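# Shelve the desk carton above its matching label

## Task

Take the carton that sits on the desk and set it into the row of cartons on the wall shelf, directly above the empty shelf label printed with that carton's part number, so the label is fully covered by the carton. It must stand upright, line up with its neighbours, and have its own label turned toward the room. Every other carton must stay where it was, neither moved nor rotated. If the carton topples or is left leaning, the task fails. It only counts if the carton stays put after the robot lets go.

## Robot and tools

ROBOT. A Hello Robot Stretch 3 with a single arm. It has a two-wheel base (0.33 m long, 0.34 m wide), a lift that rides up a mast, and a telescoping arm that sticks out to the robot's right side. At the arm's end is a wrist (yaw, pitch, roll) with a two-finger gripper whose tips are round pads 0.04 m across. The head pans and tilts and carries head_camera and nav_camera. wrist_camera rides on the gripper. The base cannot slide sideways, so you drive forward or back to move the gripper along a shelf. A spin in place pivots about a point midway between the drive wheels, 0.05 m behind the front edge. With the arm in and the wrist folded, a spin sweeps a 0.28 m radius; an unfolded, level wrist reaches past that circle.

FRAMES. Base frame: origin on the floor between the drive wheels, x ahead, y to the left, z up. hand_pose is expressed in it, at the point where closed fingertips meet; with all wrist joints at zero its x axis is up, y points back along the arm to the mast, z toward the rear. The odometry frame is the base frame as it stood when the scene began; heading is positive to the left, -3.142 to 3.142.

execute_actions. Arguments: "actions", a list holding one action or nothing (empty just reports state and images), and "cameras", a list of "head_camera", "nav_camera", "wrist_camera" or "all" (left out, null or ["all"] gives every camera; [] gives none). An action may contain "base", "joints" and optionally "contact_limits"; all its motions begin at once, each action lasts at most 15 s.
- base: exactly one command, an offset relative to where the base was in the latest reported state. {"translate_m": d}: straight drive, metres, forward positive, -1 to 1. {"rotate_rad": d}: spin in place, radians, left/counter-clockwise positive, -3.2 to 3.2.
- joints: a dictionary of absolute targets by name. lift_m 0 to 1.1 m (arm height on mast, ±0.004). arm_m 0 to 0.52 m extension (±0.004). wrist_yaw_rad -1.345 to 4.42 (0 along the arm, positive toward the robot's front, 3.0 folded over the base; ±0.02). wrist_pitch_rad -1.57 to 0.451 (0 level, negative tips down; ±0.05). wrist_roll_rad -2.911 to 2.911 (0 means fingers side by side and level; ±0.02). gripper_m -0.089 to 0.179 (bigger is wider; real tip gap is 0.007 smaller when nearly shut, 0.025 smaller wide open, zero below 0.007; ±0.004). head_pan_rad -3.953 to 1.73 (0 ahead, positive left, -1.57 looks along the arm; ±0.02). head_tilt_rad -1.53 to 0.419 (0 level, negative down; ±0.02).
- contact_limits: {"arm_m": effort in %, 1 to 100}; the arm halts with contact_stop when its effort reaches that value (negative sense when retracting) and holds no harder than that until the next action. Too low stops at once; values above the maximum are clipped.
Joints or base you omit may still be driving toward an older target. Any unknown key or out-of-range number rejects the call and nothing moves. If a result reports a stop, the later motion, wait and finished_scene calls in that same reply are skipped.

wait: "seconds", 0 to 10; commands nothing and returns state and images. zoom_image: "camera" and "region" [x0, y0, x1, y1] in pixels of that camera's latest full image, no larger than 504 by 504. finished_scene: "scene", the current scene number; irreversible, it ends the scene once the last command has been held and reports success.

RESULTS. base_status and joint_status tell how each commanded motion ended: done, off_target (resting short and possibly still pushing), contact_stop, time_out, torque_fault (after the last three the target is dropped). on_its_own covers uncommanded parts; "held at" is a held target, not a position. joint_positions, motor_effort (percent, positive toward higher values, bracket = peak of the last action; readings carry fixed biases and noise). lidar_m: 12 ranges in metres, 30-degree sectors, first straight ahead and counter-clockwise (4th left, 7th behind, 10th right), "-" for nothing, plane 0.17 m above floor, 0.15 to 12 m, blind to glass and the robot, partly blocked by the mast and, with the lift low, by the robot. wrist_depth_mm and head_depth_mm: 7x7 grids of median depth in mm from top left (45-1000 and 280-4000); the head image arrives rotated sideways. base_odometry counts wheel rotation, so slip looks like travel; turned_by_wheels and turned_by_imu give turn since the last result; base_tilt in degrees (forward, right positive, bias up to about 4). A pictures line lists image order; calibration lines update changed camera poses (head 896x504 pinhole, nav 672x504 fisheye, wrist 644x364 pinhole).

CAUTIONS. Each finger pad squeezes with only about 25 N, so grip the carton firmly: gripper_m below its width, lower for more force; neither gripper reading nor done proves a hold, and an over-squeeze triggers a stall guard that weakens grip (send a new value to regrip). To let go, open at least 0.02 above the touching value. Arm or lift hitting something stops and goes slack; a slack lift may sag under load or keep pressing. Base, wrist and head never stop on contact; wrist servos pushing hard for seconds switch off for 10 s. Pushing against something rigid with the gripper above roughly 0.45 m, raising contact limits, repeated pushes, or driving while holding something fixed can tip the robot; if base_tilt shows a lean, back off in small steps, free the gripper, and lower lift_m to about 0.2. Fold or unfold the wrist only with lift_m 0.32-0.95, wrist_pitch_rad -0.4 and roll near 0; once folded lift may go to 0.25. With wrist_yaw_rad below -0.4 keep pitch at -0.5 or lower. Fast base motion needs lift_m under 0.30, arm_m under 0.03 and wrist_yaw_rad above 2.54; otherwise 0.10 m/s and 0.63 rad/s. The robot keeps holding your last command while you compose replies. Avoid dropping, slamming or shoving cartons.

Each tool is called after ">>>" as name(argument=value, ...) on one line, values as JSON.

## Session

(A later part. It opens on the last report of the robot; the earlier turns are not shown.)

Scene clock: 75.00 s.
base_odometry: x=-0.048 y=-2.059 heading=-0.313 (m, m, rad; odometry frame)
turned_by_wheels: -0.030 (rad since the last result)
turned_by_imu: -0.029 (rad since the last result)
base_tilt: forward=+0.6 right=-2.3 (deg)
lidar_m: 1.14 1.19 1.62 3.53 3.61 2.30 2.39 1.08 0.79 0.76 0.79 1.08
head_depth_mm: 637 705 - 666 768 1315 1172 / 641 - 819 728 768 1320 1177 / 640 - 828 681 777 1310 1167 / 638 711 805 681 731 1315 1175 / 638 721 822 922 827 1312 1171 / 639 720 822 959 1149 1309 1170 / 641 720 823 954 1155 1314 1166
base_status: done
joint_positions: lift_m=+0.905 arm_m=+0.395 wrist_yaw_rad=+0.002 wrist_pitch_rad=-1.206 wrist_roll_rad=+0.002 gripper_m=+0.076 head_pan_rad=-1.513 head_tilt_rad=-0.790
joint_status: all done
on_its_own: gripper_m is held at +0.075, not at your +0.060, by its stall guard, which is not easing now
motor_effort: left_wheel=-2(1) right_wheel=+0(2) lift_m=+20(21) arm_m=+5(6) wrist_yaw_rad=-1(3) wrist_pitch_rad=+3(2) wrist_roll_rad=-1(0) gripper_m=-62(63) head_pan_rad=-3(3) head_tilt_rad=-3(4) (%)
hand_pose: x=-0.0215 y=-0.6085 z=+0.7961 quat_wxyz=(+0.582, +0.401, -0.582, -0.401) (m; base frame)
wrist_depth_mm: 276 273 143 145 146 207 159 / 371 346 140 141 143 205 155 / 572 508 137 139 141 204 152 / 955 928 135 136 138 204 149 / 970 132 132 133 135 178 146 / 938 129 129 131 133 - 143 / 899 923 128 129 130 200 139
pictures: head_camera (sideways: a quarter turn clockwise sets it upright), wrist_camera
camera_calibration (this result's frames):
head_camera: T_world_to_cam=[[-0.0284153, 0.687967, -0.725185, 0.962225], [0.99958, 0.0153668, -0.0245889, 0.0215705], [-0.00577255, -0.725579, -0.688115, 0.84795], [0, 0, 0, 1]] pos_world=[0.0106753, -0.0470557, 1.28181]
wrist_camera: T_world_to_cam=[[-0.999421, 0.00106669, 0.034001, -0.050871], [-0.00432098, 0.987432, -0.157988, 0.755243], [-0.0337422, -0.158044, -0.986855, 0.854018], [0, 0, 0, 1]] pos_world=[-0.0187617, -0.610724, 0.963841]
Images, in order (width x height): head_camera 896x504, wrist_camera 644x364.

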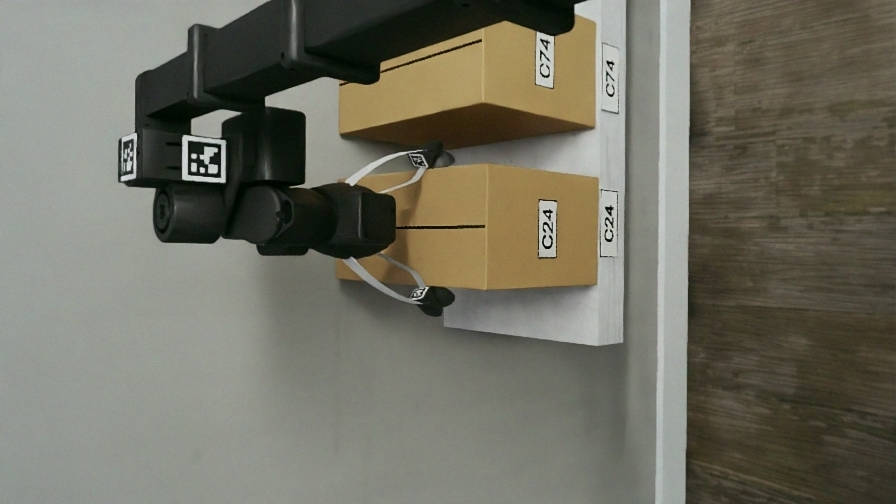

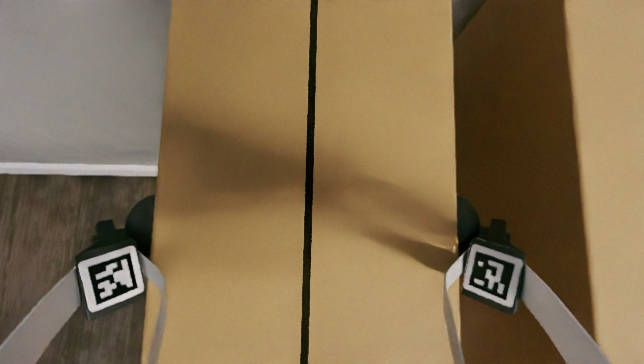

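>>> execute_actions(actions=[{"joints":{"arm_m":0.406}}], cameras=[])

>>> execute_actions(actions=[{"joints":{"lift_m":0.9,"gripper_m":0.15}}], cameras=[])

>>> execute_actions(actions=[{"joints":{"gripper_m":0.152}}], cameras=[])

>>> execute_actions(actions=[{"joints":{"lift_m":0.96}}], cameras=["head_camera"])

Scene clock: 76.00 s.
base_odometry: x=-0.048 y=-2.059 heading=-0.313 (m, m, rad; odometry frame)
turned_by_wheels: +0.000 (rad since the last result)
turned_by_imu: +0.000 (rad since the last result)
base_tilt: forward=+0.5 right=-2.3 (deg)
lidar_m: 1.14 1.19 1.62 3.53 3.61 2.31 2.39 1.08 0.79 0.76 0.79 1.08
head_depth_mm: 638 705 - 669 766 1317 1170 / 639 - 804 730 764 1317 1174 / 637 - 820 701 780 1316 1181 / 640 722 798 678 752 1321 1172 / 643 718 823 921 826 1320 1174 / 639 721 824 957 1149 1315 1164 / 639 721 824 957 1152 1310 1168
base_status: not commanded
joint_positions: lift_m=+0.905 arm_m=+0.406 wrist_yaw_rad=+0.002 wrist_pitch_rad=-1.206 wrist_roll_rad=+0.002 gripper_m=+0.076 head_pan_rad=-1.513 head_tilt_rad=-0.790
joint_status: all done
on_its_own: gripper_m is held at +0.075, not at your +0.060, by its stall guard, which is not easing now
motor_effort: left_wheel=-1(1) right_wheel=+0(0) lift_m=+20(20) arm_m=+5(5) wrist_yaw_rad=-2(2) wrist_pitch_rad=+2(2) wrist_roll_rad=-1(0) gripper_m=-62(62) head_pan_rad=-3(3) head_tilt_rad=-3(4) (%)
hand_pose: x=-0.0215 y=-0.6195 z=+0.7961 quat_wxyz=(+0.582, +0.401, -0.582, -0.401) (m; base frame)
wrist_depth_mm: 256 254 143 145 147 208 159 / 346 321 140 142 143 206 155 / 528 481 138 139 140 205 152 / 970 890 134 136 138 203 149 / 945 131 132 134 136 180 146 / 938 129 130 131 133 - 143 / 920 913 127 128 130 201 140
pictures: none
No camera images: the call's "cameras" was empty. Leave "cameras" out to get every camera's image.

Scene clock: 77.23 s.
base_odometry: x=-0.048 y=-2.059 heading=-0.313 (m, m, rad; odometry frame)
turned_by_wheels: +0.000 (rad since the last result)
turned_by_imu: +0.000 (rad since the last result)
base_tilt: forward=+0.6 right=-2.4 (deg)
lidar_m: 1.14 1.19 1.63 3.51 3.62 2.30 2.39 1.08 0.79 0.76 0.79 1.08
head_depth_mm: 639 706 - 670 767 1312 1160 / 637 - 817 729 770 1317 1176 / 639 - 838 706 781 1309 1170 / 641 716 808 684 748 1313 1174 / 642 722 821 920 823 1314 1169 / 639 723 826 963 1153 1303 1177 / 640 720 823 960 1154 1307 1173
base_status: not commanded
joint_positions: lift_m=+0.900 arm_m=+0.406 wrist_yaw_rad=+0.002 wrist_pitch_rad=-1.206 wrist_roll_rad=+0.002 gripper_m=+0.135 head_pan_rad=-1.513 head_tilt_rad=-0.790
joint_status: gripper_m off_target (ended at +0.135, target +0.150); the others done
motor_effort: left_wheel=-2(1) right_wheel=+0(1) lift_m=+19(20) arm_m=+5(5) wrist_yaw_rad=-2(3) wrist_pitch_rad=+3(2) wrist_roll_rad=-1(1) gripper_m=+100(100) head_pan_rad=-3(2) head_tilt_rad=-3(3) (%)
hand_pose: x=-0.0215 y=-0.6195 z=+0.7911 quat_wxyz=(+0.582, +0.401, -0.582, -0.401) (m; base frame)
wrist_depth_mm: 256 253 144 146 148 207 154 / 347 343 141 143 145 206 150 / 535 477 138 140 141 205 147 / 966 892 135 137 139 204 144 / 953 132 132 134 135 180 141 / 926 128 129 131 133 - 138 / 907 907 127 128 130 201 134
pictures: none
No camera images: the call's "cameras" was empty. Leave "cameras" out to get every camera's image.

Scene clock: 77.63 s.
base_odometry: x=-0.048 y=-2.059 heading=-0.313 (m, m, rad; odometry frame)
turned_by_wheels: +0.000 (rad since the last result)
turned_by_imu: +0.000 (rad since the last result)
base_tilt: forward=+0.7 right=-2.4 (deg)
lidar_m: 1.14 1.19 1.62 3.53 3.59 2.31 2.38 1.08 0.79 0.76 0.79 1.08
head_depth_mm: 637 707 - 668 769 1314 1177 / 639 - 818 730 765 1309 1173 / 641 - 835 705 777 1307 1167 / 639 713 803 683 748 1315 1175 / 639 720 821 921 830 1314 1172 / 641 720 822 956 1152 1314 1178 / 641 719 819 956 1153 1306 1171
base_status: not commanded
joint_positions: lift_m=+0.900 arm_m=+0.406 wrist_yaw_rad=+0.002 wrist_pitch_rad=-1.206 wrist_roll_rad=+0.002 gripper_m=+0.151 head_pan_rad=-1.513 head_tilt_rad=-0.790
joint_status: all done
motor_effort: left_wheel=-1(1) right_wheel=-1(0) lift_m=+19(19) arm_m=+5(5) wrist_yaw_rad=-2(3) wrist_pitch_rad=+2(2) wrist_roll_rad=-1(0) gripper_m=+100(100) head_pan_rad=-3(4) head_tilt_rad=-3(4) (%)
hand_pose: x=-0.0215 y=-0.6195 z=+0.7911 quat_wxyz=(+0.582, +0.401, -0.582, -0.401) (m; base frame)
wrist_depth_mm: 256 255 145 146 149 206 154 / 345 341 141 144 145 204 150 / 532 475 138 140 142 204 147 / 944 893 135 137 139 204 144 / 955 132 132 134 136 179 141 / 928 129 130 132 133 - 139 / 901 911 127 129 130 196 135
pictures: none
No camera images: the call's "cameras" was empty. Leave "cameras" out to get every camera's image.

Scene clock: 79.00 s.
base_odometry: x=-0.048 y=-2.059 heading=-0.313 (m, m, rad; odometry frame)
turned_by_wheels: +0.000 (rad since the last result)
turned_by_imu: +0.000 (rad since the last result)
base_tilt: forward=+0.6 right=-2.4 (deg)
lidar_m: 1.14 1.19 1.62 3.53 3.61 2.30 2.39 1.08 0.79 0.76 0.79 1.08
head_depth_mm: 630 - 820 689 741 1314 1170 / 617 746 807 729 764 1312 1179 / 617 - 810 715 778 1317 1176 / 628 712 802 685 748 1311 1171 / 640 722 824 923 829 1315 1172 / 641 716 824 958 1151 1312 1170 / 640 722 826 962 1155 1318 1171
base_status: not commanded
joint_positions: lift_m=+0.960 arm_m=+0.406 wrist_yaw_rad=+0.002 wrist_pitch_rad=-1.206 wrist_roll_rad=+0.002 gripper_m=+0.152 head_pan_rad=-1.513 head_tilt_rad=-0.790
joint_status: all done
motor_effort: left_wheel=-2(2) right_wheel=+0(0) lift_m=+38(41) arm_m=+5(5) wrist_yaw_rad=-2(2) wrist_pitch_rad=+2(2) wrist_roll_rad=-1(1) gripper_m=+1(70) head_pan_rad=-3(4) head_tilt_rad=-3(3) (%)
hand_pose: x=-0.0215 y=-0.6195 z=+0.8503 quat_wxyz=(+0.582, +0.401, -0.582, -0.401) (m; base frame)
wrist_depth_mm: 255 254 209 211 227 222 222 / 347 340 205 207 282 215 216 / 534 527 201 202 278 210 211 / - - 195 198 277 206 206 / - - 191 194 275 200 201 / 986 - 188 189 275 - 198 / 963 977 184 185 189 201 194
pictures: head_camera (sideways: a quarter turn clockwise sets it upright)
camera_calibration (this result's frames):
head_camera: T_world_to_cam=[[-0.0284153, 0.687967, -0.725185, 0.962225], [0.99958, 0.0153668, -0.0245889, 0.0215705], [-0.00577255, -0.725579, -0.688115, 0.84795], [0, 0, 0, 1]] pos_world=[0.0106753, -0.0470557, 1.28181]
Images, in order (width x height): head_camera 896x504.

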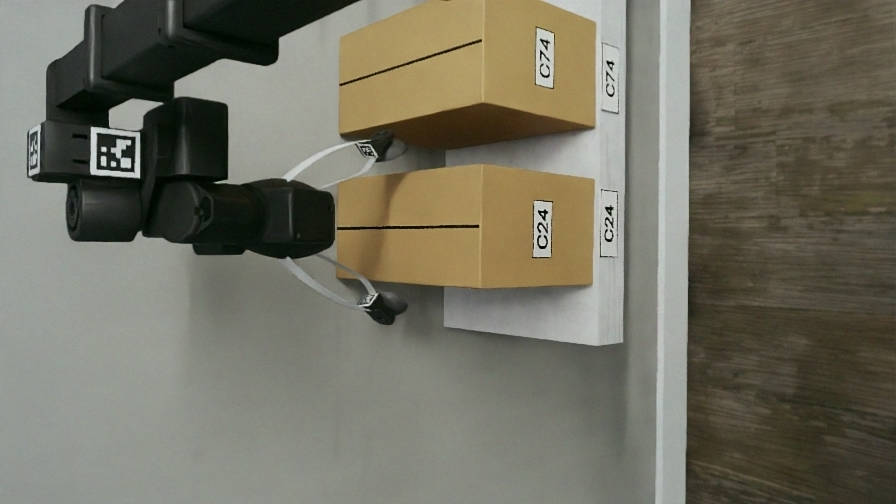

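>>> finished_scene(scene=2)

The scene is finished: the task was done.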